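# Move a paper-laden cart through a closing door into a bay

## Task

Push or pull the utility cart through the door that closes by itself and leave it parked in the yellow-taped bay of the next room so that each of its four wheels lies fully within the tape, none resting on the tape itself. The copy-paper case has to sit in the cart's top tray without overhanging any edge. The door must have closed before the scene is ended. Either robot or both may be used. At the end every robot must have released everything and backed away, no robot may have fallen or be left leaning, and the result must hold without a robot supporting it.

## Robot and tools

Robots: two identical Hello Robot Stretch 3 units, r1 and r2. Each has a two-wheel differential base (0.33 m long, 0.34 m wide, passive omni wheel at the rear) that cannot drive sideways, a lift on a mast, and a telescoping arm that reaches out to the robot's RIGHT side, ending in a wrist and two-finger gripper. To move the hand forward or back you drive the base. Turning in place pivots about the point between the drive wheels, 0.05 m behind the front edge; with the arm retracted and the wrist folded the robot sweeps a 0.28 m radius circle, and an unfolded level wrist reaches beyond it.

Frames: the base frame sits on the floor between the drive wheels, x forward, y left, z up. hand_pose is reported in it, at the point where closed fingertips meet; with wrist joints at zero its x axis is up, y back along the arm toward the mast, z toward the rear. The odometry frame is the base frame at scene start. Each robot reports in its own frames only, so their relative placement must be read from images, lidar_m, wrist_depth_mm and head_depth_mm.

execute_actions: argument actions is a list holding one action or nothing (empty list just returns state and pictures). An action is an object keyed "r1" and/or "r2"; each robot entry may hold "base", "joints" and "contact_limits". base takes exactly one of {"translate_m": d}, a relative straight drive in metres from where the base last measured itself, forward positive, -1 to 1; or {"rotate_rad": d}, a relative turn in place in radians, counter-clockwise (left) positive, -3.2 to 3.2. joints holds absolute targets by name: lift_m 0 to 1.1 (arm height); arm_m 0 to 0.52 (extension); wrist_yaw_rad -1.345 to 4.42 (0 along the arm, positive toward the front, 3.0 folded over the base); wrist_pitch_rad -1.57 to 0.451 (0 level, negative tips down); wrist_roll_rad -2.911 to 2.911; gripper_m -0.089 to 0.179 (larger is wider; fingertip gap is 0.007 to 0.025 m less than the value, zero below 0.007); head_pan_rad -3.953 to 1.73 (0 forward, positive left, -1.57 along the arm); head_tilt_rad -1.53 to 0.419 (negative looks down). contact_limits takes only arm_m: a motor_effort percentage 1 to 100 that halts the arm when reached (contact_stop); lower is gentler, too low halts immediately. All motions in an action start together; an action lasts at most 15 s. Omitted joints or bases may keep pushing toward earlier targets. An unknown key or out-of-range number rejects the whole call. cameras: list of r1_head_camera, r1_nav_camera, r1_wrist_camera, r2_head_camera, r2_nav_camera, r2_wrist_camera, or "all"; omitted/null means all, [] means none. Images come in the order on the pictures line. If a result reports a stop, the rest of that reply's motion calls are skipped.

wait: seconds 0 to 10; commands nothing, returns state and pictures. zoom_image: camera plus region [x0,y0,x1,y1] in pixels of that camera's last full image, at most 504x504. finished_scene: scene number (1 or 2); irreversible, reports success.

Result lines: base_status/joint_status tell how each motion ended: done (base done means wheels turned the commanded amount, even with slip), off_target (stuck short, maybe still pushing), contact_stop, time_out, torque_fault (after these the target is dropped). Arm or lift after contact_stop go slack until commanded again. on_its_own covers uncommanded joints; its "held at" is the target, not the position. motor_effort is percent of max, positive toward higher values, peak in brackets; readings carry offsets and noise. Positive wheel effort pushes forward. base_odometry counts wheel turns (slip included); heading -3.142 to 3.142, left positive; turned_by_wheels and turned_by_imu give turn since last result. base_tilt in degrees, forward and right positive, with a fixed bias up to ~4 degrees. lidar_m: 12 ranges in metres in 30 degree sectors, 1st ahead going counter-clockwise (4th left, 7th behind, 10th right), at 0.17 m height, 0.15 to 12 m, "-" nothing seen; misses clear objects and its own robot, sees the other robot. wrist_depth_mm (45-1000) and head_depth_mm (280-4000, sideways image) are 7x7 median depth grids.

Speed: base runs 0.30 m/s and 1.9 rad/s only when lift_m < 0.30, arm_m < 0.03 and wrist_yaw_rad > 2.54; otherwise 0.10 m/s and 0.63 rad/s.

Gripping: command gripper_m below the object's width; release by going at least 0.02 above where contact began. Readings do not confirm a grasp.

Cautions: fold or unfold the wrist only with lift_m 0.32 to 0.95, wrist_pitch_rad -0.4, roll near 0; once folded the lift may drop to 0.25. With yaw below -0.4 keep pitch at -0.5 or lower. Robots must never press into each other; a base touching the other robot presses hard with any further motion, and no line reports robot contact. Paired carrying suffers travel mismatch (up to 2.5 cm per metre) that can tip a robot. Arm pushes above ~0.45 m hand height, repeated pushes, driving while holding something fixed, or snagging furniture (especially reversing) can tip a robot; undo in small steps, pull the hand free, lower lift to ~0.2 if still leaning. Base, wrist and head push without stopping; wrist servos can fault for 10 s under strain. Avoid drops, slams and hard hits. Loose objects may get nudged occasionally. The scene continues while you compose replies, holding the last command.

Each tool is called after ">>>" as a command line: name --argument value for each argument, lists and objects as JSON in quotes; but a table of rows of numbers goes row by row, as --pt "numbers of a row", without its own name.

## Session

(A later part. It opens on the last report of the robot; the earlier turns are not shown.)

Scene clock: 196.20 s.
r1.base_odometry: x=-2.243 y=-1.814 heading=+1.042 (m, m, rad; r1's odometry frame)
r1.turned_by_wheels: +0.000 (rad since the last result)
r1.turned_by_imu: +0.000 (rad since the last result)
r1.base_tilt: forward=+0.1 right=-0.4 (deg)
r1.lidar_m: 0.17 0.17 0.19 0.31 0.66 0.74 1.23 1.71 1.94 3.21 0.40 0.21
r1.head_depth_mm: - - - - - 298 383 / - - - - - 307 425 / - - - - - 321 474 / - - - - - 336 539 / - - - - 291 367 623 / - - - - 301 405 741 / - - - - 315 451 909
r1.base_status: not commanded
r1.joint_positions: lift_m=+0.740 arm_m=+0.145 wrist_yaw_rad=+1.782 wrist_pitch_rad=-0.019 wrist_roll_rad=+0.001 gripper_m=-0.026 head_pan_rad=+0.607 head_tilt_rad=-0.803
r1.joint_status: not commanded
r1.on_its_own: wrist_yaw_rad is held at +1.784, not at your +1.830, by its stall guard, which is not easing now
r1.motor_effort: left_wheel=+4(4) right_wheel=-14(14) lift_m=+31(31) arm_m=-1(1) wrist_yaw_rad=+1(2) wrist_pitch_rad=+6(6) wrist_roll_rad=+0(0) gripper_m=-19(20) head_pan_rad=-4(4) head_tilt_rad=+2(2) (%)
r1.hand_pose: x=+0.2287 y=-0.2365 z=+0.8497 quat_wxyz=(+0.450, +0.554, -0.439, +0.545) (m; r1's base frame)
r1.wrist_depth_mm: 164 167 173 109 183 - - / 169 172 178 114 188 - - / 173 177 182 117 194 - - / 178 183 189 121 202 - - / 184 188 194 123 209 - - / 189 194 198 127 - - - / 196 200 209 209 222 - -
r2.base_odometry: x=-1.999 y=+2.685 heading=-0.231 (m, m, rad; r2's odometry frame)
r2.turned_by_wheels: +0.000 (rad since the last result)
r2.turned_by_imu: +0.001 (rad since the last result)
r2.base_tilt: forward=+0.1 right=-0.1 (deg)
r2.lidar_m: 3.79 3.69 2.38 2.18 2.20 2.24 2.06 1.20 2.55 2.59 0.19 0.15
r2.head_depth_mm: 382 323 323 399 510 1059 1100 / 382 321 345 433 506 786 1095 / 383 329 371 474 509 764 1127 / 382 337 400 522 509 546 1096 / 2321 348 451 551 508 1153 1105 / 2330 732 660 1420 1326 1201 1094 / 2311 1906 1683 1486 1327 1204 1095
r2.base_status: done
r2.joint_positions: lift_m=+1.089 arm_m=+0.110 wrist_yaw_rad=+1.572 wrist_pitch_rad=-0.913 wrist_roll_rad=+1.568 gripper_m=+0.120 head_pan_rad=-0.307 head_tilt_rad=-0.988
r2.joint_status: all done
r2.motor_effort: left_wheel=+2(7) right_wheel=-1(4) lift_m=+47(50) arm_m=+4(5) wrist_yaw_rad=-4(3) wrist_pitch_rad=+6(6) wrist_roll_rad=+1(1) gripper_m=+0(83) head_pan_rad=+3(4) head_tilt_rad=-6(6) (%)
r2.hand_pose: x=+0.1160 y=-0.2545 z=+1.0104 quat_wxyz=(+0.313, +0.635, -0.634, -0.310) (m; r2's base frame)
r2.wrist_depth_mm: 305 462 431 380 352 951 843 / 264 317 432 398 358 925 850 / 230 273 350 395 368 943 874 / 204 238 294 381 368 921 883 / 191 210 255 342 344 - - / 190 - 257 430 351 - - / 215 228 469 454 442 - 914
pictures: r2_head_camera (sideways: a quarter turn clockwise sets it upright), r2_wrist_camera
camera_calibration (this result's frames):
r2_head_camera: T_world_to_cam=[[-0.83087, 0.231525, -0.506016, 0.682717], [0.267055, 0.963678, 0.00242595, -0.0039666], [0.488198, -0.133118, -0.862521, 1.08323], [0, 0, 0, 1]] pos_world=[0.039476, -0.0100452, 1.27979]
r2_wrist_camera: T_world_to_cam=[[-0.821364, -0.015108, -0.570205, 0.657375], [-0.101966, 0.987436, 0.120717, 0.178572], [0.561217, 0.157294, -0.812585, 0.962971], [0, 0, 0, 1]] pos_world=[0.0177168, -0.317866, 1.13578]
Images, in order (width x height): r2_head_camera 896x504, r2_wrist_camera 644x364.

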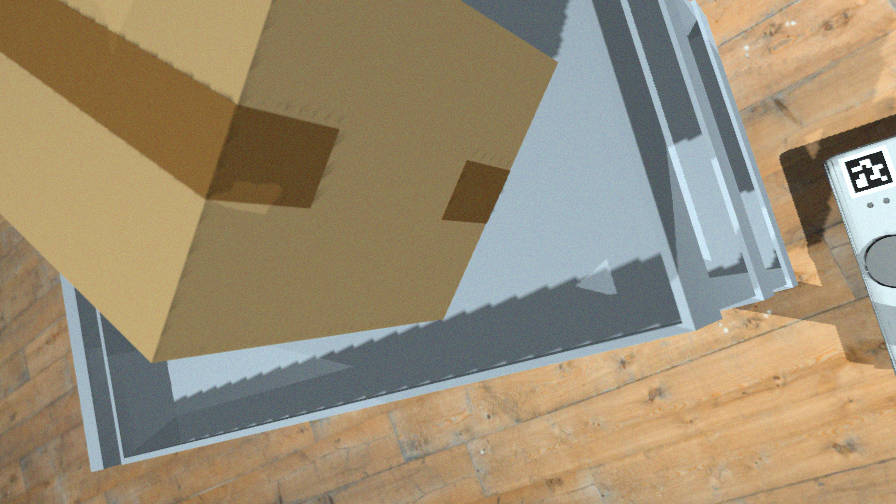

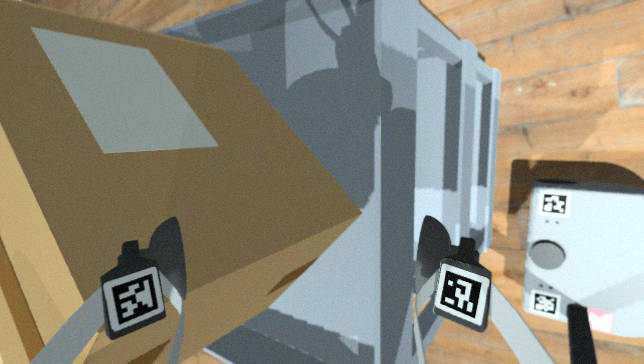

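>>> execute_actions --actions '[{"r2":{"joints":{"arm_m":0.005}}}]' --cameras '[]'

>>> execute_actions --actions '[{"r2":{"base":{"translate_m":0.015},"joints":{"lift_m":0.92}}}]' --cameras '["r2_head_camera","r2_wrist_camera"]'

Scene clock: 198.83 s.
r1.base_odometry: x=-2.243 y=-1.814 heading=+1.042 (m, m, rad; r1's odometry frame)
r1.turned_by_wheels: +0.000 (rad since the last result)
r1.turned_by_imu: +0.000 (rad since the last result)
r1.base_tilt: forward=+0.2 right=-0.4 (deg)
r1.lidar_m: 0.17 0.17 0.19 0.31 0.65 0.74 1.23 1.72 1.94 3.21 0.40 0.21
r1.head_depth_mm: - - - - - 298 383 / - - - - - 307 424 / - - - - - 320 474 / - - - - - 336 538 / - - - - 291 367 623 / - - - - 301 404 738 / - - - - 315 451 910
r1.base_status: not commanded
r1.joint_positions: lift_m=+0.740 arm_m=+0.145 wrist_yaw_rad=+1.782 wrist_pitch_rad=-0.019 wrist_roll_rad=+0.001 gripper_m=-0.026 head_pan_rad=+0.607 head_tilt_rad=-0.803
r1.joint_status: not commanded
r1.on_its_own: wrist_yaw_rad is held at +1.784, not at your +1.830, by its stall guard, which is not easing now
r1.motor_effort: left_wheel=+4(4) right_wheel=-14(14) lift_m=+31(31) arm_m=-1(1) wrist_yaw_rad=+1(2) wrist_pitch_rad=+6(6) wrist_roll_rad=+1(0) gripper_m=-20(20) head_pan_rad=-5(4) head_tilt_rad=+2(2) (%)
r1.hand_pose: x=+0.2287 y=-0.2365 z=+0.8497 quat_wxyz=(+0.450, +0.554, -0.439, +0.545) (m; r1's base frame)
r1.wrist_depth_mm: 164 168 173 109 183 - - / 169 172 177 114 190 - - / 173 177 183 117 194 - - / 178 183 188 121 202 - - / 183 189 194 123 209 - - / 189 195 199 127 - - - / 196 201 208 209 222 - -
r2.base_odometry: x=-1.999 y=+2.685 heading=-0.231 (m, m, rad; r2's odometry frame)
r2.turned_by_wheels: +0.000 (rad since the last result)
r2.turned_by_imu: +0.001 (rad since the last result)
r2.base_tilt: forward=+0.2 right=-0.1 (deg)
r2.lidar_m: 3.79 3.68 2.39 2.18 2.20 2.24 2.06 1.21 2.55 2.60 0.19 0.15
r2.head_depth_mm: 383 322 323 431 509 1041 1097 / 383 321 346 433 505 781 1100 / 383 328 370 474 510 760 1123 / 382 337 400 522 508 545 1097 / 2319 347 451 557 509 1151 1103 / 2313 734 662 1413 1328 1198 1099 / 2306 1902 1686 1486 1327 1205 1096
r2.base_status: not commanded
r2.joint_positions: lift_m=+1.089 arm_m=+0.005 wrist_yaw_rad=+1.572 wrist_pitch_rad=-0.913 wrist_roll_rad=+1.568 gripper_m=+0.120 head_pan_rad=-0.307 head_tilt_rad=-0.988
r2.joint_status: all done
r2.motor_effort: left_wheel=+2(2) right_wheel=-1(1) lift_m=+48(47) arm_m=-2(1) wrist_yaw_rad=-3(3) wrist_pitch_rad=+6(6) wrist_roll_rad=+1(1) gripper_m=+0(1) head_pan_rad=+4(3) head_tilt_rad=-5(6) (%)
r2.hand_pose: x=+0.1160 y=-0.1502 z=+1.0104 quat_wxyz=(+0.313, +0.635, -0.634, -0.310) (m; r2's base frame)
r2.wrist_depth_mm: 186 235 340 387 356 910 842 / 163 195 261 374 360 923 851 / 162 178 231 332 370 925 874 / 180 210 284 398 376 919 - / 201 244 377 432 379 - - / 242 - 490 426 384 - 931 / - - - - - - 911
pictures: none
No camera images: the call's "cameras" was empty. Leave "cameras" out to get every camera's image.

Scene clock: 201.20 s.
r1.base_odometry: x=-2.243 y=-1.814 heading=+1.042 (m, m, rad; r1's odometry frame)
r1.turned_by_wheels: +0.000 (rad since the last result)
r1.turned_by_imu: +0.000 (rad since the last result)
r1.base_tilt: forward=+0.1 right=-0.3 (deg)
r1.lidar_m: 0.17 0.17 0.19 0.31 0.65 0.74 1.23 1.72 1.95 3.21 0.40 0.21
r1.head_depth_mm: - - - - - 298 383 / - - - - - 307 424 / - - - - - 321 474 / - - - - - 336 539 / - - - - 291 367 622 / - - - - 301 405 740 / - - - - 315 450 910
r1.base_status: not commanded
r1.joint_positions: lift_m=+0.740 arm_m=+0.145 wrist_yaw_rad=+1.782 wrist_pitch_rad=-0.019 wrist_roll_rad=+0.001 gripper_m=-0.026 head_pan_rad=+0.607 head_tilt_rad=-0.803
r1.joint_status: not commanded
r1.on_its_own: wrist_yaw_rad is held at +1.784, not at your +1.830, by its stall guard, which is not easing now
r1.motor_effort: left_wheel=+4(4) right_wheel=-14(14) lift_m=+31(31) arm_m=-1(1) wrist_yaw_rad=+2(1) wrist_pitch_rad=+7(6) wrist_roll_rad=+0(0) gripper_m=-20(19) head_pan_rad=-5(4) head_tilt_rad=+1(1) (%)
r1.hand_pose: x=+0.2287 y=-0.2365 z=+0.8497 quat_wxyz=(+0.450, +0.554, -0.439, +0.545) (m; r1's base frame)
r1.wrist_depth_mm: 164 168 172 109 182 - 994 / 169 172 178 114 189 - - / 173 177 183 117 195 - - / 178 183 188 121 201 - - / 183 187 194 123 209 - - / 189 194 199 127 - - - / 195 200 209 208 222 - -
r2.base_odometry: x=-1.985 y=+2.681 heading=-0.231 (m, m, rad; r2's odometry frame)
r2.turned_by_wheels: +0.000 (rad since the last result)
r2.turned_by_imu: +0.001 (rad since the last result)
r2.base_tilt: forward=+0.2 right=-0.1 (deg)
r2.lidar_m: 3.77 3.68 2.39 2.19 2.20 2.25 2.08 1.22 2.57 0.47 0.17 0.15
r2.head_depth_mm: 382 322 309 382 499 984 1083 / 383 321 330 414 494 763 1101 / 383 322 354 452 509 677 1109 / 393 329 383 500 509 473 1099 / 2315 342 433 551 508 507 1098 / 2322 732 660 1418 1331 1204 1097 / 2315 1911 1692 1489 1327 1202 1095
r2.base_status: done
r2.joint_positions: lift_m=+0.921 arm_m=+0.005 wrist_yaw_rad=+1.572 wrist_pitch_rad=-0.912 wrist_roll_rad=+1.568 gripper_m=+0.120 head_pan_rad=-0.307 head_tilt_rad=-0.988
r2.joint_status: all done
r2.motor_effort: left_wheel=+2(8) right_wheel=-1(3) lift_m=+16(41) arm_m=-1(1) wrist_yaw_rad=-3(3) wrist_pitch_rad=+6(6) wrist_roll_rad=+1(1) gripper_m=+0(0) head_pan_rad=+3(3) head_tilt_rad=-6(6) (%)
r2.hand_pose: x=+0.1161 y=-0.1502 z=+0.8418 quat_wxyz=(+0.313, +0.636, -0.634, -0.310) (m; r2's base frame)
r2.wrist_depth_mm: 171 213 234 179 475 764 716 / 147 176 200 183 485 783 743 / 140 162 186 185 498 794 730 / 159 192 225 189 506 779 - / 184 223 266 193 537 863 - / 222 - 279 196 484 885 - / 266 329 288 200 - 918 815
pictures: r2_head_camera (sideways: a quarter turn clockwise sets it upright), r2_wrist_camera
camera_calibration (this result's frames):
r2_head_camera: T_world_to_cam=[[-0.830877, 0.231515, -0.506008, 0.682708], [0.267042, 0.963682, 0.00242627, -0.00396694], [0.488192, -0.133109, -0.862525, 1.08324], [0, 0, 0, 1]] pos_world=[0.0394759, -0.0100447, 1.27979]
r2_wrist_camera: T_world_to_cam=[[-0.821126, -0.0151065, -0.570546, 0.563138], [-0.102015, 0.987436, 0.120675, 0.095968], [0.561555, 0.157293, -0.812351, 0.809257], [0, 0, 0, 1]] pos_world=[0.0177551, -0.213546, 0.967116]
Images, in order (width x height): r2_head_camera 896x504, r2_wrist_camera 644x364.

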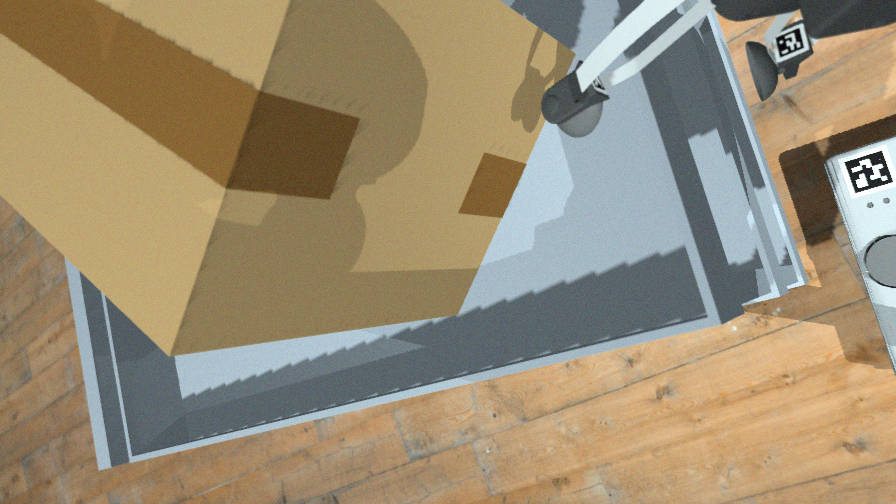

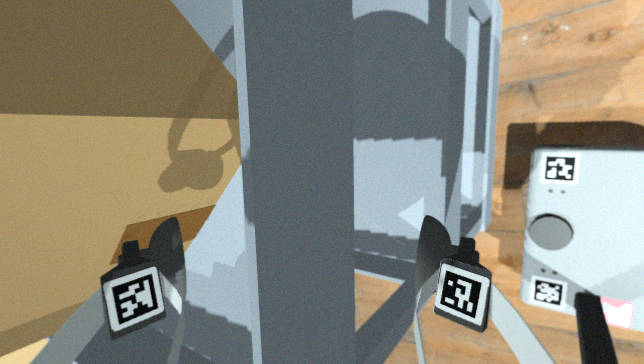

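>>> execute_actions --actions '[{"r2":{"joints":{"lift_m":0.89}}}]' --cameras '[]'

>>> execute_actions --actions '[{"r2":{"joints":{"gripper_m":-0.02}}}]' --cameras '["r2_head_camera","r2_wrist_camera"]'

Scene clock: 202.37 s.
r1.base_odometry: x=-2.243 y=-1.814 heading=+1.042 (m, m, rad; r1's odometry frame)
r1.turned_by_wheels: +0.000 (rad since the last result)
r1.turned_by_imu: +0.000 (rad since the last result)
r1.base_tilt: forward=+0.1 right=-0.4 (deg)
r1.lidar_m: 0.17 0.17 0.19 0.31 0.65 0.74 1.23 1.72 1.94 3.21 0.40 0.21
r1.head_depth_mm: - - - - - 298 383 / - - - - - 307 424 / - - - - - 320 474 / - - - - - 336 539 / - - - - 290 367 621 / - - - - 301 404 738 / - - - - 315 450 912
r1.base_status: not commanded
r1.joint_positions: lift_m=+0.740 arm_m=+0.145 wrist_yaw_rad=+1.782 wrist_pitch_rad=-0.019 wrist_roll_rad=+0.001 gripper_m=-0.026 head_pan_rad=+0.607 head_tilt_rad=-0.803
r1.joint_status: not commanded
r1.on_its_own: wrist_yaw_rad is held at +1.784, not at your +1.830, by its stall guard, which is not easing now
r1.motor_effort: left_wheel=+4(4) right_wheel=-14(14) lift_m=+31(31) arm_m=-1(1) wrist_yaw_rad=+2(2) wrist_pitch_rad=+6(7) wrist_roll_rad=+1(0) gripper_m=-20(21) head_pan_rad=-4(5) head_tilt_rad=+0(2) (%)
r1.hand_pose: x=+0.2287 y=-0.2365 z=+0.8497 quat_wxyz=(+0.450, +0.554, -0.439, +0.545) (m; r1's base frame)
r1.wrist_depth_mm: 164 168 173 109 183 - - / 168 172 178 113 189 - - / 173 177 182 117 195 - - / 178 183 188 121 201 - - / 183 189 194 123 210 - - / 189 194 200 127 - - - / 195 201 210 209 223 - -
r2.base_odometry: x=-1.985 y=+2.681 heading=-0.231 (m, m, rad; r2's odometry frame)
r2.turned_by_wheels: +0.000 (rad since the last result)
r2.turned_by_imu: +0.000 (rad since the last result)
r2.base_tilt: forward=+0.2 right=-0.1 (deg)
r2.lidar_m: 3.78 3.68 2.40 2.18 2.21 2.24 2.07 1.22 2.58 0.47 0.17 0.15
r2.head_depth_mm: 382 322 309 381 499 791 - / 383 321 330 414 499 762 1099 / 382 322 354 453 509 679 1109 / 393 329 383 500 507 472 1098 / 2327 343 432 550 508 508 1096 / 2325 729 659 1410 1326 1198 1092 / 2315 1914 1683 1484 1329 1201 1094
r2.base_status: not commanded
r2.joint_positions: lift_m=+0.891 arm_m=+0.005 wrist_yaw_rad=+1.572 wrist_pitch_rad=-0.912 wrist_roll_rad=+1.568 gripper_m=+0.120 head_pan_rad=-0.307 head_tilt_rad=-0.988
r2.joint_status: all done
r2.motor_effort: left_wheel=+1(2) right_wheel=-1(1) lift_m=+14(16) arm_m=-1(2) wrist_yaw_rad=-3(3) wrist_pitch_rad=+6(6) wrist_roll_rad=+1(1) gripper_m=+1(0) head_pan_rad=+4(2) head_tilt_rad=-6(6) (%)
r2.hand_pose: x=+0.1161 y=-0.1502 z=+0.8118 quat_wxyz=(+0.313, +0.636, -0.634, -0.310) (m; r2's base frame)
r2.wrist_depth_mm: 172 204 130 179 450 744 682 / 148 170 131 182 459 763 710 / 140 160 133 185 464 765 728 / 160 191 135 189 478 808 - / 184 222 137 192 498 847 - / 222 - 138 196 480 870 - / 266 315 147 200 962 899 803
pictures: none
No camera images: the call's "cameras" was empty. Leave "cameras" out to get every camera's image.

Scene clock: 204.47 s.
r1.base_odometry: x=-2.243 y=-1.814 heading=+1.042 (m, m, rad; r1's odometry frame)
r1.turned_by_wheels: +0.000 (rad since the last result)
r1.turned_by_imu: +0.000 (rad since the last result)
r1.base_tilt: forward=+0.1 right=-0.4 (deg)
r1.lidar_m: 0.17 0.17 0.19 0.31 0.65 0.74 1.23 1.72 1.94 3.21 0.40 0.21
r1.head_depth_mm: - - - - - 298 383 / - - - - - 307 424 / - - - - - 320 475 / - - - - - 336 538 / - - - - 291 367 623 / - - - - 301 404 739 / - - - - 315 450 909
r1.base_status: not commanded
r1.joint_positions: lift_m=+0.740 arm_m=+0.145 wrist_yaw_rad=+1.782 wrist_pitch_rad=-0.019 wrist_roll_rad=+0.001 gripper_m=-0.026 head_pan_rad=+0.607 head_tilt_rad=-0.803
r1.joint_status: not commanded
r1.on_its_own: wrist_yaw_rad is held at +1.784, not at your +1.830, by its stall guard, which is not easing now
r1.motor_effort: left_wheel=+4(4) right_wheel=-14(14) lift_m=+31(31) arm_m=-1(1) wrist_yaw_rad=+2(2) wrist_pitch_rad=+6(6) wrist_roll_rad=+1(0) gripper_m=-21(19) head_pan_rad=-4(5) head_tilt_rad=+2(1) (%)
r1.hand_pose: x=+0.2287 y=-0.2365 z=+0.8497 quat_wxyz=(+0.450, +0.554, -0.439, +0.545) (m; r1's base frame)
r1.wrist_depth_mm: 164 168 173 109 183 - - / 169 172 177 114 190 - - / 173 177 182 117 195 - - / 178 183 188 121 202 - - / 183 189 194 123 207 - - / 189 195 199 127 - - - / 195 201 208 209 222 - -
r2.base_odometry: x=-1.985 y=+2.681 heading=-0.231 (m, m, rad; r2's odometry frame)
r2.turned_by_wheels: +0.000 (rad since the last result)
r2.turned_by_imu: -0.008 (rad since the last result)
r2.base_tilt: forward=+0.2 right=-0.1 (deg)
r2.lidar_m: 3.78 3.74 2.41 2.18 2.20 2.26 2.07 1.22 2.55 2.59 0.17 0.15
r2.head_depth_mm: 384 323 311 384 502 790 1096 / 384 322 332 417 508 773 1098 / 383 322 355 455 510 688 1118 / 383 330 384 501 509 480 1095 / 2313 343 424 551 509 520 1100 / 2310 732 660 1413 1330 1201 1099 / 2301 1874 1688 1486 1333 1207 1095
r2.base_status: not commanded
r2.joint_positions: lift_m=+0.891 arm_m=+0.005 wrist_yaw_rad=+1.574 wrist_pitch_rad=-0.835 wrist_roll_rad=+1.568 gripper_m=-0.018 head_pan_rad=-0.307 head_tilt_rad=-0.988
r2.joint_status: all done
r2.on_its_own: wrist_pitch_rad is at rest, and its effort (-25) is outside its rest range (-20 to +32)
r2.motor_effort: left_wheel=+2(2) right_wheel=+4(5) lift_m=+15(15) arm_m=-1(2) wrist_yaw_rad=-7(6) wrist_pitch_rad=-25(26) wrist_roll_rad=+1(1) gripper_m=-41(99) head_pan_rad=+3(4) head_tilt_rad=-5(5) (%)
r2.hand_pose: x=+0.1326 y=-0.1498 z=+0.8231 quat_wxyz=(+0.289, +0.648, -0.645, -0.285) (m; r2's base frame)
r2.wrist_depth_mm: 163 198 130 154 470 584 695 / 140 165 132 157 476 622 713 / 133 151 134 160 492 656 733 / 150 177 136 162 499 684 771 / 173 214 138 157 501 640 - / 207 257 135 155 451 822 - / 267 336 272 172 329 886 794
pictures: r2_head_camera (sideways: a quarter turn clockwise sets it upright), r2_wrist_camera
camera_calibration (this result's frames):
r2_head_camera: T_world_to_cam=[[-0.830877, 0.231515, -0.506008, 0.682708], [0.267042, 0.963682, 0.00242628, -0.00396694], [0.488192, -0.133109, -0.862525, 1.08324], [0, 0, 0, 1]] pos_world=[0.0394759, -0.0100447, 1.27979]
r2_wrist_camera: T_world_to_cam=[[-0.774292, -0.0167249, -0.632607, 0.610674], [-0.113146, 0.987202, 0.112388, 0.107789], [0.622631, 0.158598, -0.766275, 0.73896], [0, 0, 0, 1]] pos_world=[0.0249368, -0.213393, 0.940449]
Images, in order (width x height): r2_head_camera 896x504, r2_wrist_camera 644x364.

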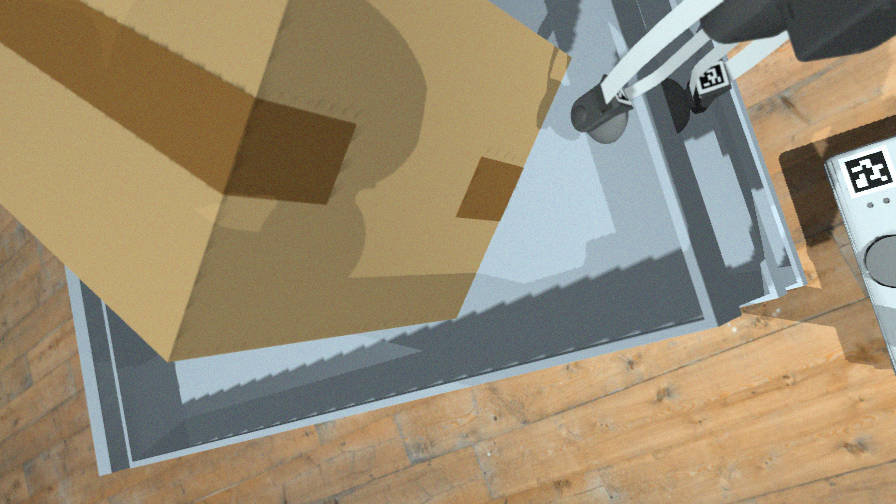

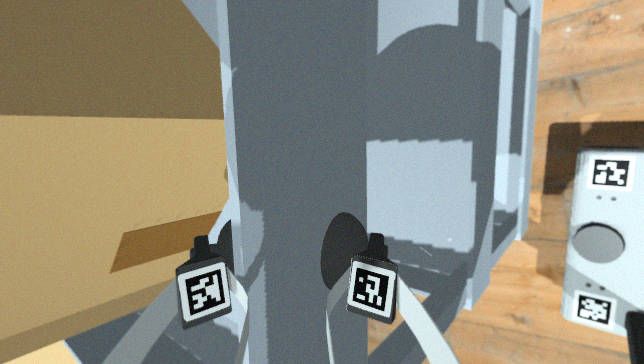

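>>> execute_actions --actions '[{"r2":{"base":{"rotate_rad":0.12},"joints":{"wrist_pitch_rad":-0.85,"head_pan_rad":-3.1,"head_tilt_rad":-0.5}}}]' --cameras '[]'

>>> execute_actions --actions '[{"r2":{"base":{"translate_m":-0.3}}}]' --cameras '["r2_head_camera","r2_wrist_camera","r2_nav_camera"]'

Scene clock: 206.63 s.
r1.base_odometry: x=-2.243 y=-1.814 heading=+1.042 (m, m, rad; r1's odometry frame)
r1.turned_by_wheels: +0.000 (rad since the last result)
r1.turned_by_imu: +0.000 (rad since the last result)
r1.base_tilt: forward=+0.1 right=-0.5 (deg)
r1.lidar_m: 0.17 0.17 0.19 0.31 0.65 0.74 1.23 1.72 1.94 3.21 0.40 0.21
r1.head_depth_mm: - - - - - 298 383 / - - - - - 307 424 / - - - - - 321 474 / - - - - - 336 539 / - - - - 291 366 621 / - - - - 302 404 739 / - - - - 315 451 911
r1.base_status: not commanded
r1.joint_positions: lift_m=+0.740 arm_m=+0.145 wrist_yaw_rad=+1.782 wrist_pitch_rad=-0.019 wrist_roll_rad=+0.001 gripper_m=-0.026 head_pan_rad=+0.607 head_tilt_rad=-0.803
r1.joint_status: not commanded
r1.on_its_own: wrist_yaw_rad is held at +1.784, not at your +1.830, by its stall guard, which is not easing now
r1.motor_effort: left_wheel=+4(4) right_wheel=-14(14) lift_m=+31(31) arm_m=-1(1) wrist_yaw_rad=+2(1) wrist_pitch_rad=+6(6) wrist_roll_rad=+1(0) gripper_m=-20(20) head_pan_rad=-5(5) head_tilt_rad=+1(2) (%)
r1.hand_pose: x=+0.2287 y=-0.2365 z=+0.8497 quat_wxyz=(+0.450, +0.554, -0.439, +0.545) (m; r1's base frame)
r1.wrist_depth_mm: 164 168 173 109 184 - - / 169 173 177 113 189 - - / 173 177 183 117 195 - - / 178 183 188 121 202 - - / 183 188 194 123 209 - - / 188 194 199 127 - - - / 194 200 208 208 222 - -
r2.base_odometry: x=-1.985 y=+2.681 heading=-0.111 (m, m, rad; r2's odometry frame)
r2.turned_by_wheels: +0.120 (rad since the last result)
r2.turned_by_imu: +0.059 (rad since the last result)
r2.base_tilt: forward=+0.1 right=-0.1 (deg)
r2.lidar_m: 3.77 3.44 2.33 2.18 2.22 2.19 2.06 1.21 2.66 0.44 0.18 0.15
r2.head_depth_mm: 1728 1884 2078 2280 1968 - - / 1717 1890 2082 2271 2010 - - / - 1955 2144 2277 1972 - - / - - 3645 2494 1891 1525 1248 / - - 3627 2475 1876 1518 1272 / - - 3617 2475 1874 1509 1269 / - - 3593 2256 1878 1509 1280
r2.base_status: done
r2.joint_positions: lift_m=+0.891 arm_m=+0.005 wrist_yaw_rad=+1.549 wrist_pitch_rad=-0.816 wrist_roll_rad=+1.571 gripper_m=-0.008 head_pan_rad=-3.093 head_tilt_rad=-0.508
r2.joint_status: all done
r2.on_its_own: gripper_m is held at -0.009, not at your -0.020, by its stall guard, which is still easing; wrist_yaw_rad is at rest, and its effort (+24) is outside its rest range (-12 to +12)
r2.motor_effort: left_wheel=-3(5) right_wheel=+14(15) lift_m=+15(15) arm_m=-1(0) wrist_yaw_rad=+24(24) wrist_pitch_rad=-13(25) wrist_roll_rad=+0(1) gripper_m=-32(38) head_pan_rad=-4(43) head_tilt_rad=+3(28) (%)
r2.hand_pose: x=+0.1364 y=-0.1537 z=+0.8260 quat_wxyz=(+0.278, +0.642, -0.656, -0.284) (m; r2's base frame)
r2.wrist_depth_mm: 154 186 201 147 462 426 710 / 136 158 175 151 468 434 711 / 132 152 170 154 481 451 719 / 151 179 199 157 501 639 754 / 177 219 137 154 505 583 785 / 216 275 134 157 447 828 790 / - 334 282 170 308 901 780
pictures: none
No camera images: the call's "cameras" was empty. Leave "cameras" out to get every camera's image.

Scene clock: 210.63 s.
r1.base_odometry: x=-2.243 y=-1.814 heading=+1.042 (m, m, rad; r1's odometry frame)
r1.turned_by_wheels: +0.000 (rad since the last result)
r1.turned_by_imu: +0.000 (rad since the last result)
r1.base_tilt: forward=+0.1 right=-0.4 (deg)
r1.lidar_m: 0.17 0.17 0.19 0.31 0.65 0.74 1.23 1.72 1.94 3.23 0.40 0.21
r1.head_depth_mm: - - - - - 298 383 / - - - - - 307 424 / - - - - - 321 474 / - - - - - 336 539 / - - - - 291 367 624 / - - - - 301 405 739 / - - - - 315 451 908
r1.base_status: not commanded
r1.joint_positions: lift_m=+0.740 arm_m=+0.145 wrist_yaw_rad=+1.782 wrist_pitch_rad=-0.019 wrist_roll_rad=+0.001 gripper_m=-0.026 head_pan_rad=+0.607 head_tilt_rad=-0.803
r1.joint_status: not commanded
r1.on_its_own: wrist_yaw_rad is held at +1.784, not at your +1.830, by its stall guard, which is not easing now
r1.motor_effort: left_wheel=+4(4) right_wheel=-14(14) lift_m=+31(31) arm_m=-1(1) wrist_yaw_rad=+1(2) wrist_pitch_rad=+6(6) wrist_roll_rad=+1(1) gripper_m=-20(19) head_pan_rad=-4(4) head_tilt_rad=+1(2) (%)
r1.hand_pose: x=+0.2287 y=-0.2365 z=+0.8497 quat_wxyz=(+0.450, +0.554, -0.439, +0.545) (m; r1's base frame)
r1.wrist_depth_mm: 165 168 173 109 183 - - / 168 173 177 114 188 - - / 173 178 183 117 195 - - / 179 182 187 121 201 - - / 183 187 194 123 209 - - / 189 194 199 127 - - - / 194 200 209 209 224 - -
r2.base_odometry: x=-2.283 y=+2.714 heading=-0.111 (m, m, rad; r2's odometry frame)
r2.turned_by_wheels: +0.000 (rad since the last result)
r2.turned_by_imu: +0.000 (rad since the last result)
r2.base_tilt: forward=+0.2 right=-0.1 (deg)
r2.lidar_m: 0.16 0.41 2.31 2.16 2.19 1.87 1.76 1.05 0.98 2.61 0.19 0.15
r2.head_depth_mm: 1477 1613 1774 1971 1989 - - / 1463 1606 1773 1978 2010 - - / 3822 1703 1808 1993 1964 - - / - - 3694 2500 1905 1528 1247 / - - 3609 2478 1890 1528 1274 / 3859 - 3633 2477 1890 1521 1269 / 3818 - 3599 2466 1874 1512 1264
r2.base_status: done
r2.joint_positions: lift_m=+0.891 arm_m=+0.005 wrist_yaw_rad=+1.642 wrist_pitch_rad=-0.796 wrist_roll_rad=+1.554 gripper_m=+0.002 head_pan_rad=-3.093 head_tilt_rad=-0.507
r2.joint_status: not commanded
r2.on_its_own: wrist_yaw_rad is held at +1.615, not at your +1.570, by its stall guard, which is still easing; gripper_m is held at +0.001, not at your -0.020, by its stall guard, which is not easing now; wrist_pitch_rad is at rest, and its effort (-21) is outside its rest range (-20 to +32)
r2.motor_effort: left_wheel=+4(9) right_wheel=-11(26) lift_m=+18(18) arm_m=+1(1) wrist_yaw_rad=-32(33) wrist_pitch_rad=-21(31) wrist_roll_rad=+5(5) gripper_m=-29(32) head_pan_rad=-4(4) head_tilt_rad=+2(3) (%)
r2.hand_pose: x=+0.1400 y=-0.1386 z=+0.8290 quat_wxyz=(+0.289, +0.676, -0.626, -0.259) (m; r2's base frame)
r2.wrist_depth_mm: 254 301 154 205 480 695 699 / 192 232 154 197 489 693 709 / 155 179 155 190 495 676 730 / 157 182 153 183 504 631 762 / 172 203 151 170 512 463 786 / 189 225 143 163 491 461 - / 211 252 289 166 - 852 782
pictures: r2_head_camera (sideways: a quarter turn clockwise sets it upright), r2_nav_camera (sideways: a quarter turn counterclockwise sets it upright), r2_wrist_camera
camera_calibration (this result's frames):
r2_head_camera: T_world_to_cam=[[0.527918, 0.0561227, -0.847439, 1.11936], [0.0821719, -0.996508, -0.0148054, 0.0195985], [-0.845311, -0.0618197, -0.530686, 0.6598], [0, 0, 0, 1]] pos_world=[-0.0348018, -0.00250257, 1.29902]
r2_nav_camera: T_world_to_cam=[[-0.484097, -0.0224776, 0.874725, -1.08869], [-0.0378543, 0.999272, 0.00472835, 0.045466], [-0.874195, -0.0308232, -0.484596, 0.586561], [0, 0, 0, 1]] pos_world=[-0.0125421, -0.0518243, 1.23633]
r2_wrist_camera: T_world_to_cam=[[-0.745642, -0.0804591, -0.661471, 0.631388], [-0.193036, 0.976199, 0.0988581, 0.117747], [0.637773, 0.201401, -0.743426, 0.722003], [0, 0, 0, 1]] pos_world=[0.0330445, -0.209555, 0.942761]
Images, in order (width x height): r2_head_camera 896x504, r2_nav_camera 672x504, r2_wrist_camera 644x364.

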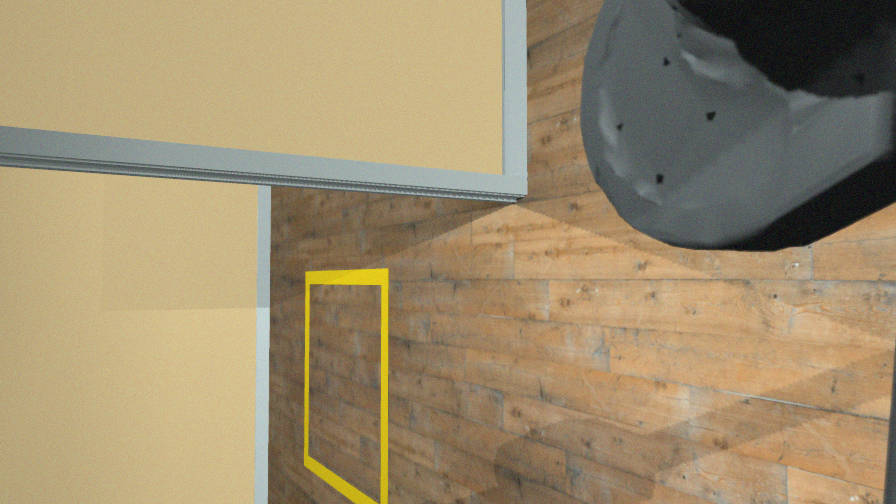

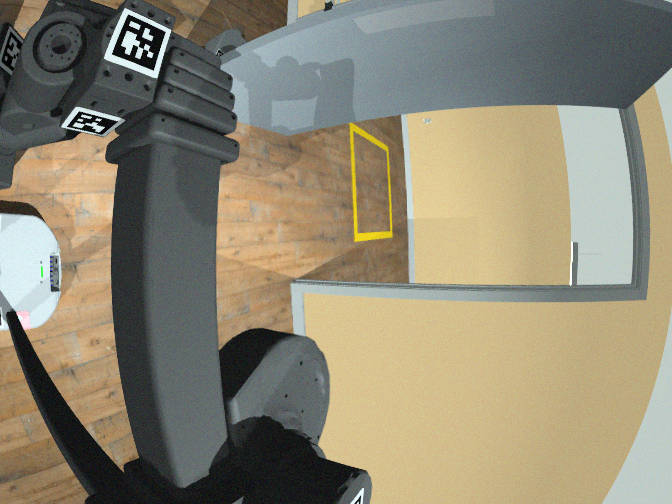

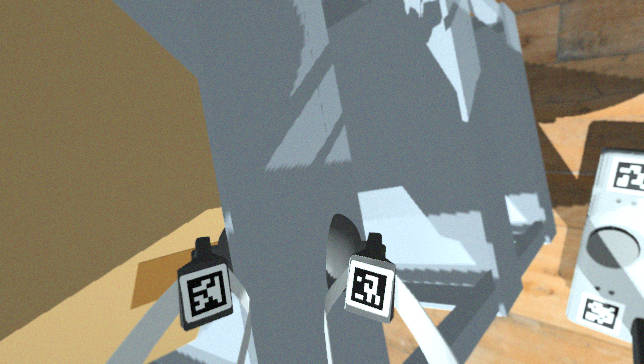

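>>> execute_actions --actions '[{"r2":{"base":{"rotate_rad":0.17},"joints":{"wrist_yaw_rad":1.48,"wrist_pitch_rad":-0.80,"gripper_m":-0.025}}}]' --cameras '[]'

>>> execute_actions --actions '[{"r2":{"base":{"translate_m":-0.3}}}]' --cameras '["r2_head_camera","r2_wrist_camera","r2_nav_camera"]'

Scene clock: 212.27 s.
r1.base_odometry: x=-2.243 y=-1.814 heading=+1.042 (m, m, rad; r1's odometry frame)
r1.turned_by_wheels: +0.000 (rad since the last result)
r1.turned_by_imu: +0.000 (rad since the last result)
r1.base_tilt: forward=+0.1 right=-0.4 (deg)
r1.lidar_m: 0.17 0.17 0.19 0.31 0.65 0.74 1.23 1.72 1.94 3.21 0.40 0.21
r1.head_depth_mm: - - - - - 298 383 / - - - - - 307 424 / - - - - - 320 474 / - - - - - 336 538 / - - - - 291 367 624 / - - - - 301 404 740 / - - - - 315 450 912
r1.base_status: not commanded
r1.joint_positions: lift_m=+0.740 arm_m=+0.145 wrist_yaw_rad=+1.782 wrist_pitch_rad=-0.019 wrist_roll_rad=+0.001 gripper_m=-0.026 head_pan_rad=+0.607 head_tilt_rad=-0.803
r1.joint_status: not commanded
r1.on_its_own: wrist_yaw_rad is held at +1.784, not at your +1.830, by its stall guard, which is not easing now
r1.motor_effort: left_wheel=+4(4) right_wheel=-14(14) lift_m=+31(31) arm_m=-1(1) wrist_yaw_rad=+2(2) wrist_pitch_rad=+7(7) wrist_roll_rad=+0(1) gripper_m=-20(20) head_pan_rad=-3(5) head_tilt_rad=+1(2) (%)
r1.hand_pose: x=+0.2287 y=-0.2365 z=+0.8497 quat_wxyz=(+0.450, +0.554, -0.439, +0.545) (m; r1's base frame)
r1.wrist_depth_mm: 164 167 172 109 183 - - / 168 173 177 114 189 - - / 173 177 183 117 195 - - / 178 183 188 121 202 - - / 183 188 194 123 209 - - / 189 194 198 127 - - - / 195 201 208 208 222 - -
r2.base_odometry: x=-2.283 y=+2.714 heading=+0.059 (m, m, rad; r2's odometry frame)
r2.turned_by_wheels: +0.170 (rad since the last result)
r2.turned_by_imu: +0.110 (rad since the last result)
r2.base_tilt: forward=+0.1 right=-0.1 (deg)
r2.lidar_m: 0.15 3.02 2.22 2.15 2.24 1.80 1.75 0.98 2.50 2.62 0.18 0.15
r2.head_depth_mm: 1418 1550 1695 1896 1978 - - / 3798 - 1770 1924 2010 - - / 3896 - 3665 2495 1961 - - / - - 3658 2491 1894 1522 1248 / - - 3592 2464 1879 1521 1273 / - - 3603 2465 1881 1506 1270 / - - 1781 1805 1758 1510 1274
r2.base_status: done
r2.joint_positions: lift_m=+0.891 arm_m=+0.005 wrist_yaw_rad=+1.513 wrist_pitch_rad=-0.800 wrist_roll_rad=+1.543 gripper_m=-0.021 head_pan_rad=-3.093 head_tilt_rad=-0.507
r2.joint_status: wrist_yaw_rad off_target (ended at +1.513, target +1.480); the others done
r2.on_its_own: wrist_yaw_rad is at rest, and its effort (-39) is outside its rest range (-12 to +12)
r2.motor_effort: left_wheel=+4(7) right_wheel=+5(5) lift_m=+17(17) arm_m=+2(2) wrist_yaw_rad=-39(62) wrist_pitch_rad=+1(20) wrist_roll_rad=+10(10) gripper_m=-14(99) head_pan_rad=-3(4) head_tilt_rad=+3(2) (%)
r2.hand_pose: x=+0.1394 y=-0.1592 z=+0.8284 quat_wxyz=(+0.277, +0.636, -0.666, -0.274) (m; r2's base frame)
r2.wrist_depth_mm: 266 306 155 206 482 727 699 / 196 238 154 197 485 711 722 / 157 181 154 190 500 684 714 / 154 180 154 183 505 612 769 / 169 200 150 168 507 460 775 / 186 223 142 161 496 439 782 / 206 245 282 163 338 857 778
pictures: none
No camera images: the call's "cameras" was empty. Leave "cameras" out to get every camera's image.

Scene clock: 216.27 s.
r1.base_odometry: x=-2.243 y=-1.814 heading=+1.042 (m, m, rad; r1's odometry frame)
r1.turned_by_wheels: +0.000 (rad since the last result)
r1.turned_by_imu: +0.000 (rad since the last result)
r1.base_tilt: forward=+0.1 right=-0.4 (deg)
r1.lidar_m: 0.17 0.17 0.19 0.31 0.65 0.74 1.23 1.72 1.94 3.20 0.40 0.21
r1.head_depth_mm: - - - - - 298 383 / - - - - - 307 424 / - - - - - 320 474 / - - - - - 336 538 / - - - - 290 367 623 / - - - - 301 405 741 / - - - - 315 450 910
r1.base_status: not commanded
r1.joint_positions: lift_m=+0.740 arm_m=+0.145 wrist_yaw_rad=+1.782 wrist_pitch_rad=-0.019 wrist_roll_rad=+0.001 gripper_m=-0.026 head_pan_rad=+0.607 head_tilt_rad=-0.803
r1.joint_status: not commanded
r1.on_its_own: wrist_yaw_rad is held at +1.784, not at your +1.830, by its stall guard, which is not easing now
r1.motor_effort: left_wheel=+4(4) right_wheel=-14(14) lift_m=+31(31) arm_m=-1(1) wrist_yaw_rad=+1(2) wrist_pitch_rad=+6(6) wrist_roll_rad=+1(0) gripper_m=-20(20) head_pan_rad=-6(4) head_tilt_rad=+1(2) (%)
r1.hand_pose: x=+0.2287 y=-0.2365 z=+0.8497 quat_wxyz=(+0.450, +0.554, -0.439, +0.545) (m; r1's base frame)
r1.wrist_depth_mm: 164 168 173 109 183 - - / 169 172 177 114 189 753 766 / 173 177 182 117 195 - 747 / 178 183 189 121 201 - - / 183 188 194 123 209 - - / 189 194 199 127 - - 812 / 195 201 209 209 222 - -
r2.base_odometry: x=-2.582 y=+2.697 heading=+0.060 (m, m, rad; r2's odometry frame)
r2.turned_by_wheels: +0.000 (rad since the last result)
r2.turned_by_imu: +0.000 (rad since the last result)
r2.base_tilt: forward=+0.2 right=-0.1 (deg)
r2.lidar_m: 0.16 0.23 2.23 2.16 2.01 1.48 1.46 0.93 0.78 2.61 0.20 0.15
r2.head_depth_mm: 1195 1280 1400 1555 1713 - - / 3595 - 3423 1642 1754 - - / 3604 - 3657 2497 1969 - - / 3633 - 3671 2486 1888 1527 1248 / 3655 - 3634 2492 1895 1522 1272 / 3740 - 3593 2460 1881 1521 1270 / 3742 - 3597 2454 1753 1508 1265
r2.base_status: done
r2.joint_positions: lift_m=+0.890 arm_m=+0.005 wrist_yaw_rad=+1.612 wrist_pitch_rad=-0.771 wrist_roll_rad=+1.540 gripper_m=-0.002 head_pan_rad=-3.093 head_tilt_rad=-0.507
r2.joint_status: not commanded
r2.on_its_own: wrist_yaw_rad is held at +1.585, not at your +1.480, by its stall guard, which is still easing; gripper_m is held at -0.003, not at your -0.025, by its stall guard, which is still easing
r2.motor_effort: left_wheel=+4(4) right_wheel=-11(28) lift_m=+20(19) arm_m=+2(1) wrist_yaw_rad=-31(42) wrist_pitch_rad=-11(22) wrist_roll_rad=+10(11) gripper_m=-31(39) head_pan_rad=-4(4) head_tilt_rad=+3(3) (%)
r2.hand_pose: x=+0.1452 y=-0.1431 z=+0.8331 quat_wxyz=(+0.282, +0.672, -0.637, -0.250) (m; r2's base frame)
r2.wrist_depth_mm: 368 360 174 512 496 797 718 / 255 312 168 217 507 729 725 / 185 210 164 201 502 672 712 / 158 182 162 189 506 459 735 / 169 197 154 170 511 453 725 / 181 212 145 161 501 433 779 / 195 226 286 157 310 341 794
pictures: r2_head_camera (sideways: a quarter turn clockwise sets it upright), r2_nav_camera (sideways: a quarter turn counterclockwise sets it upright), r2_wrist_camera
camera_calibration (this result's frames):
r2_head_camera: T_world_to_cam=[[0.527918, 0.0561214, -0.847439, 1.11936], [0.0821696, -0.996508, -0.0148054, 0.0195985], [-0.845311, -0.0618177, -0.530686, 0.6598], [0, 0, 0, 1]] pos_world=[-0.0348018, -0.00250248, 1.29902]
r2_nav_camera: T_world_to_cam=[[-0.484097, -0.0224764, 0.874725, -1.08869], [-0.0378519, 0.999272, 0.00472835, 0.045466], [-0.874195, -0.0308211, -0.484596, 0.586561], [0, 0, 0, 1]] pos_world=[-0.0125422, -0.0518242, 1.23633]
r2_wrist_camera: T_world_to_cam=[[-0.730021, -0.071404, -0.679684, 0.651795], [-0.175849, 0.980667, 0.0858485, 0.131751], [0.660414, 0.182193, -0.728463, 0.70408], [0, 0, 0, 1]] pos_world=[0.0340082, -0.210942, 0.944601]
Images, in order (width x height): r2_head_camera 896x504, r2_nav_camera 672x504, r2_wrist_camera 644x364.

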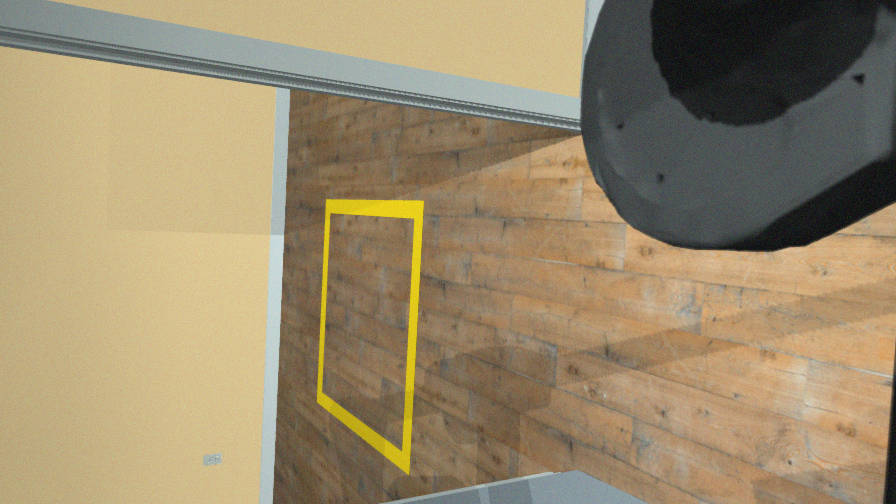

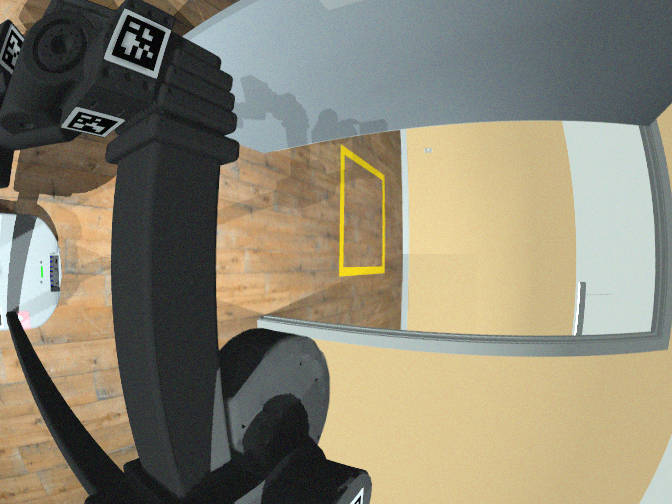

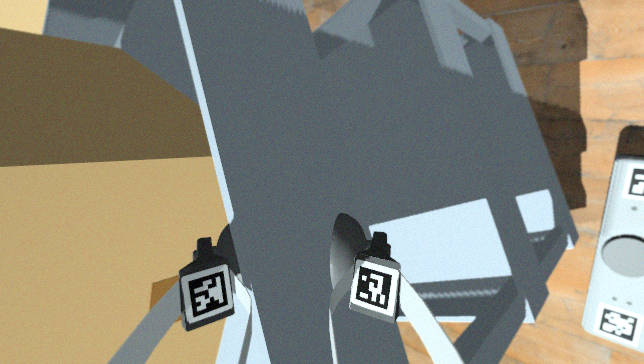

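>>> execute_actions --actions '[{"r2":{"base":{"translate_m":-0.5},"joints":{"wrist_yaw_rad":1.62,"wrist_pitch_rad":-0.78}}}]' --cameras '["r2_head_camera","r2_wrist_camera","r2_nav_camera"]'

Scene clock: 223.37 s.
r1.base_odometry: x=-2.243 y=-1.814 heading=+1.042 (m, m, rad; r1's odometry frame)
r1.turned_by_wheels: +0.000 (rad since the last result)
r1.turned_by_imu: +0.001 (rad since the last result)
r1.base_tilt: forward=+0.1 right=-0.4 (deg)
r1.lidar_m: 0.17 0.17 0.19 0.30 0.65 0.74 1.23 1.72 1.94 3.23 0.40 0.21
r1.head_depth_mm: - - - - - 298 383 / - - - - - 307 424 / - - - - - 320 475 / - - - - - 336 539 / - - - - 291 367 622 / - - - - 302 404 742 / - - - - 315 451 914
r1.base_status: not commanded
r1.joint_positions: lift_m=+0.740 arm_m=+0.145 wrist_yaw_rad=+1.782 wrist_pitch_rad=-0.019 wrist_roll_rad=+0.001 gripper_m=-0.026 head_pan_rad=+0.607 head_tilt_rad=-0.803
r1.joint_status: not commanded
r1.on_its_own: wrist_yaw_rad is held at +1.784, not at your +1.830, by its stall guard, which is not easing now
r1.motor_effort: left_wheel=+4(4) right_wheel=-14(14) lift_m=+31(31) arm_m=-1(1) wrist_yaw_rad=+2(1) wrist_pitch_rad=+6(6) wrist_roll_rad=+1(0) gripper_m=-20(19) head_pan_rad=-4(4) head_tilt_rad=+2(1) (%)
r1.hand_pose: x=+0.2287 y=-0.2365 z=+0.8497 quat_wxyz=(+0.450, +0.554, -0.439, +0.545) (m; r1's base frame)
r1.wrist_depth_mm: 164 168 172 109 183 - - / 168 172 178 114 189 735 - / 173 178 182 117 195 753 - / 178 183 188 121 201 788 - / 183 188 193 123 209 - - / 189 194 199 127 798 851 - / 195 200 209 209 223 - -
r2.base_odometry: x=-3.081 y=+2.667 heading=+0.060 (m, m, rad; r2's odometry frame)
r2.turned_by_wheels: +0.000 (rad since the last result)
r2.turned_by_imu: -0.001 (rad since the last result)
r2.base_tilt: forward=+0.2 right=-0.1 (deg)
r2.lidar_m: - 0.16 2.23 2.16 1.30 0.96 3.87 0.95 0.68 0.65 0.32 0.16
r2.head_depth_mm: 3173 3427 3280 1025 1091 - - / 3187 3442 3660 2502 2012 - - / 3246 3534 3700 2531 1970 - - / 3223 3509 3708 2501 1897 1525 1251 / 3236 3576 3633 2488 1887 1520 1275 / 3293 3591 3655 2470 1885 1521 1274 / 3319 3595 3593 2475 1866 1508 1274
r2.base_status: done
r2.joint_positions: lift_m=+0.890 arm_m=+0.005 wrist_yaw_rad=+1.797 wrist_pitch_rad=-0.758 wrist_roll_rad=+1.541 gripper_m=+0.004 head_pan_rad=-3.093 head_tilt_rad=-0.507
r2.joint_status: wrist_yaw_rad off_target (ended at +1.797, target +1.620); the others done
r2.on_its_own: wrist_yaw_rad is held at +1.786, not at your +1.620, by its stall guard, which is not easing now; gripper_m is held at +0.003, not at your -0.025, by its stall guard, which is not easing now; wrist_yaw_rad is at rest, and its effort (-14) is outside its rest range (-12 to +12)
r2.motor_effort: left_wheel=+3(15) right_wheel=-9(24) lift_m=+20(20) arm_m=+2(2) wrist_yaw_rad=-14(46) wrist_pitch_rad=-8(13) wrist_roll_rad=+10(10) gripper_m=-26(29) head_pan_rad=-3(3) head_tilt_rad=+3(3) (%)
r2.hand_pose: x=+0.1437 y=-0.1120 z=+0.8354 quat_wxyz=(+0.299, +0.730, -0.574, -0.219) (m; r2's base frame)
r2.wrist_depth_mm: - 361 180 531 488 789 715 / 280 329 172 221 505 737 718 / 192 220 168 205 512 674 731 / 160 184 163 189 521 460 731 / 170 198 155 170 520 451 607 / 181 211 146 159 509 428 - / 193 224 284 155 194 323 779
pictures: r2_head_camera (sideways: a quarter turn clockwise sets it upright), r2_nav_camera (sideways: a quarter turn counterclockwise sets it upright), r2_wrist_camera
camera_calibration (this result's frames):
r2_head_camera: T_world_to_cam=[[0.527899, 0.0561178, -0.847451, 1.11937], [0.0821642, -0.996509, -0.0148062, 0.0195995], [-0.845324, -0.061814, -0.530667, 0.659775], [0, 0, 0, 1]] pos_world=[-0.0348019, -0.00250227, 1.29902]
r2_nav_camera: T_world_to_cam=[[-0.484077, -0.022473, 0.874737, -1.0887], [-0.0378468, 0.999272, 0.0047281, 0.0454662], [-0.874206, -0.0308172, -0.484576, 0.586535], [0, 0, 0, 1]] pos_world=[-0.012544, -0.0518242, 1.23634]
r2_wrist_camera: T_world_to_cam=[[-0.69533, -0.201946, -0.689735, 0.643302], [-0.35412, 0.931393, 0.0842922, 0.122166], [0.625392, 0.30286, -0.719139, 0.711791], [0, 0, 0, 1]] pos_world=[0.0454202, -0.199445, 0.945287]
Images, in order (width x height): r2_head_camera 896x504, r2_nav_camera 672x504, r2_wrist_camera 644x364.

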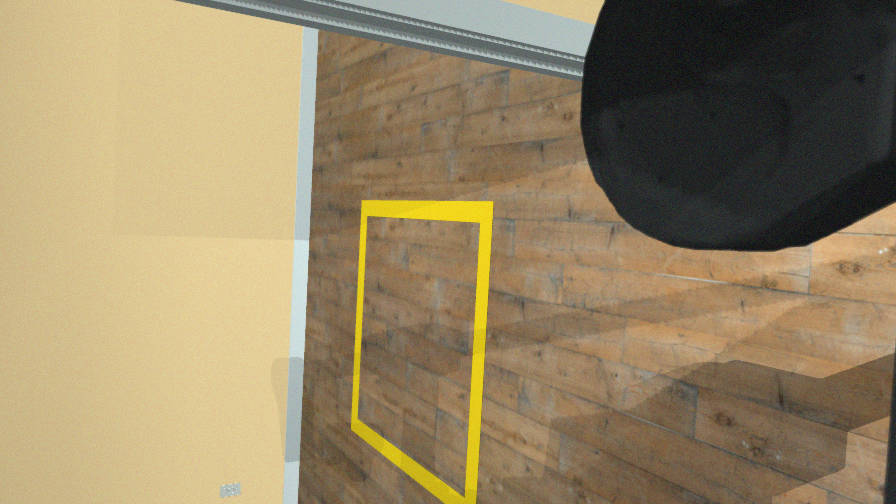

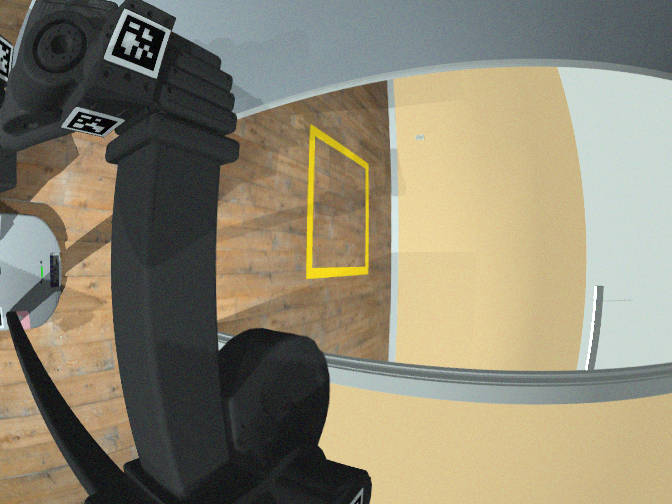

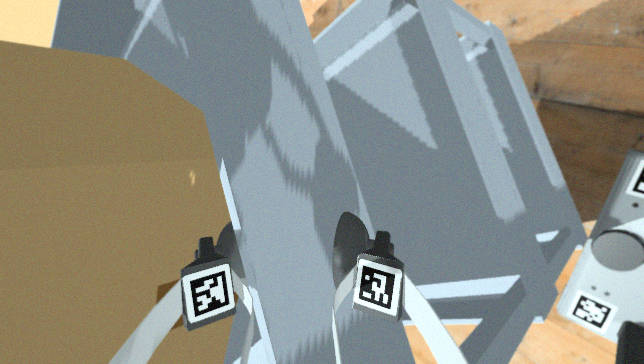

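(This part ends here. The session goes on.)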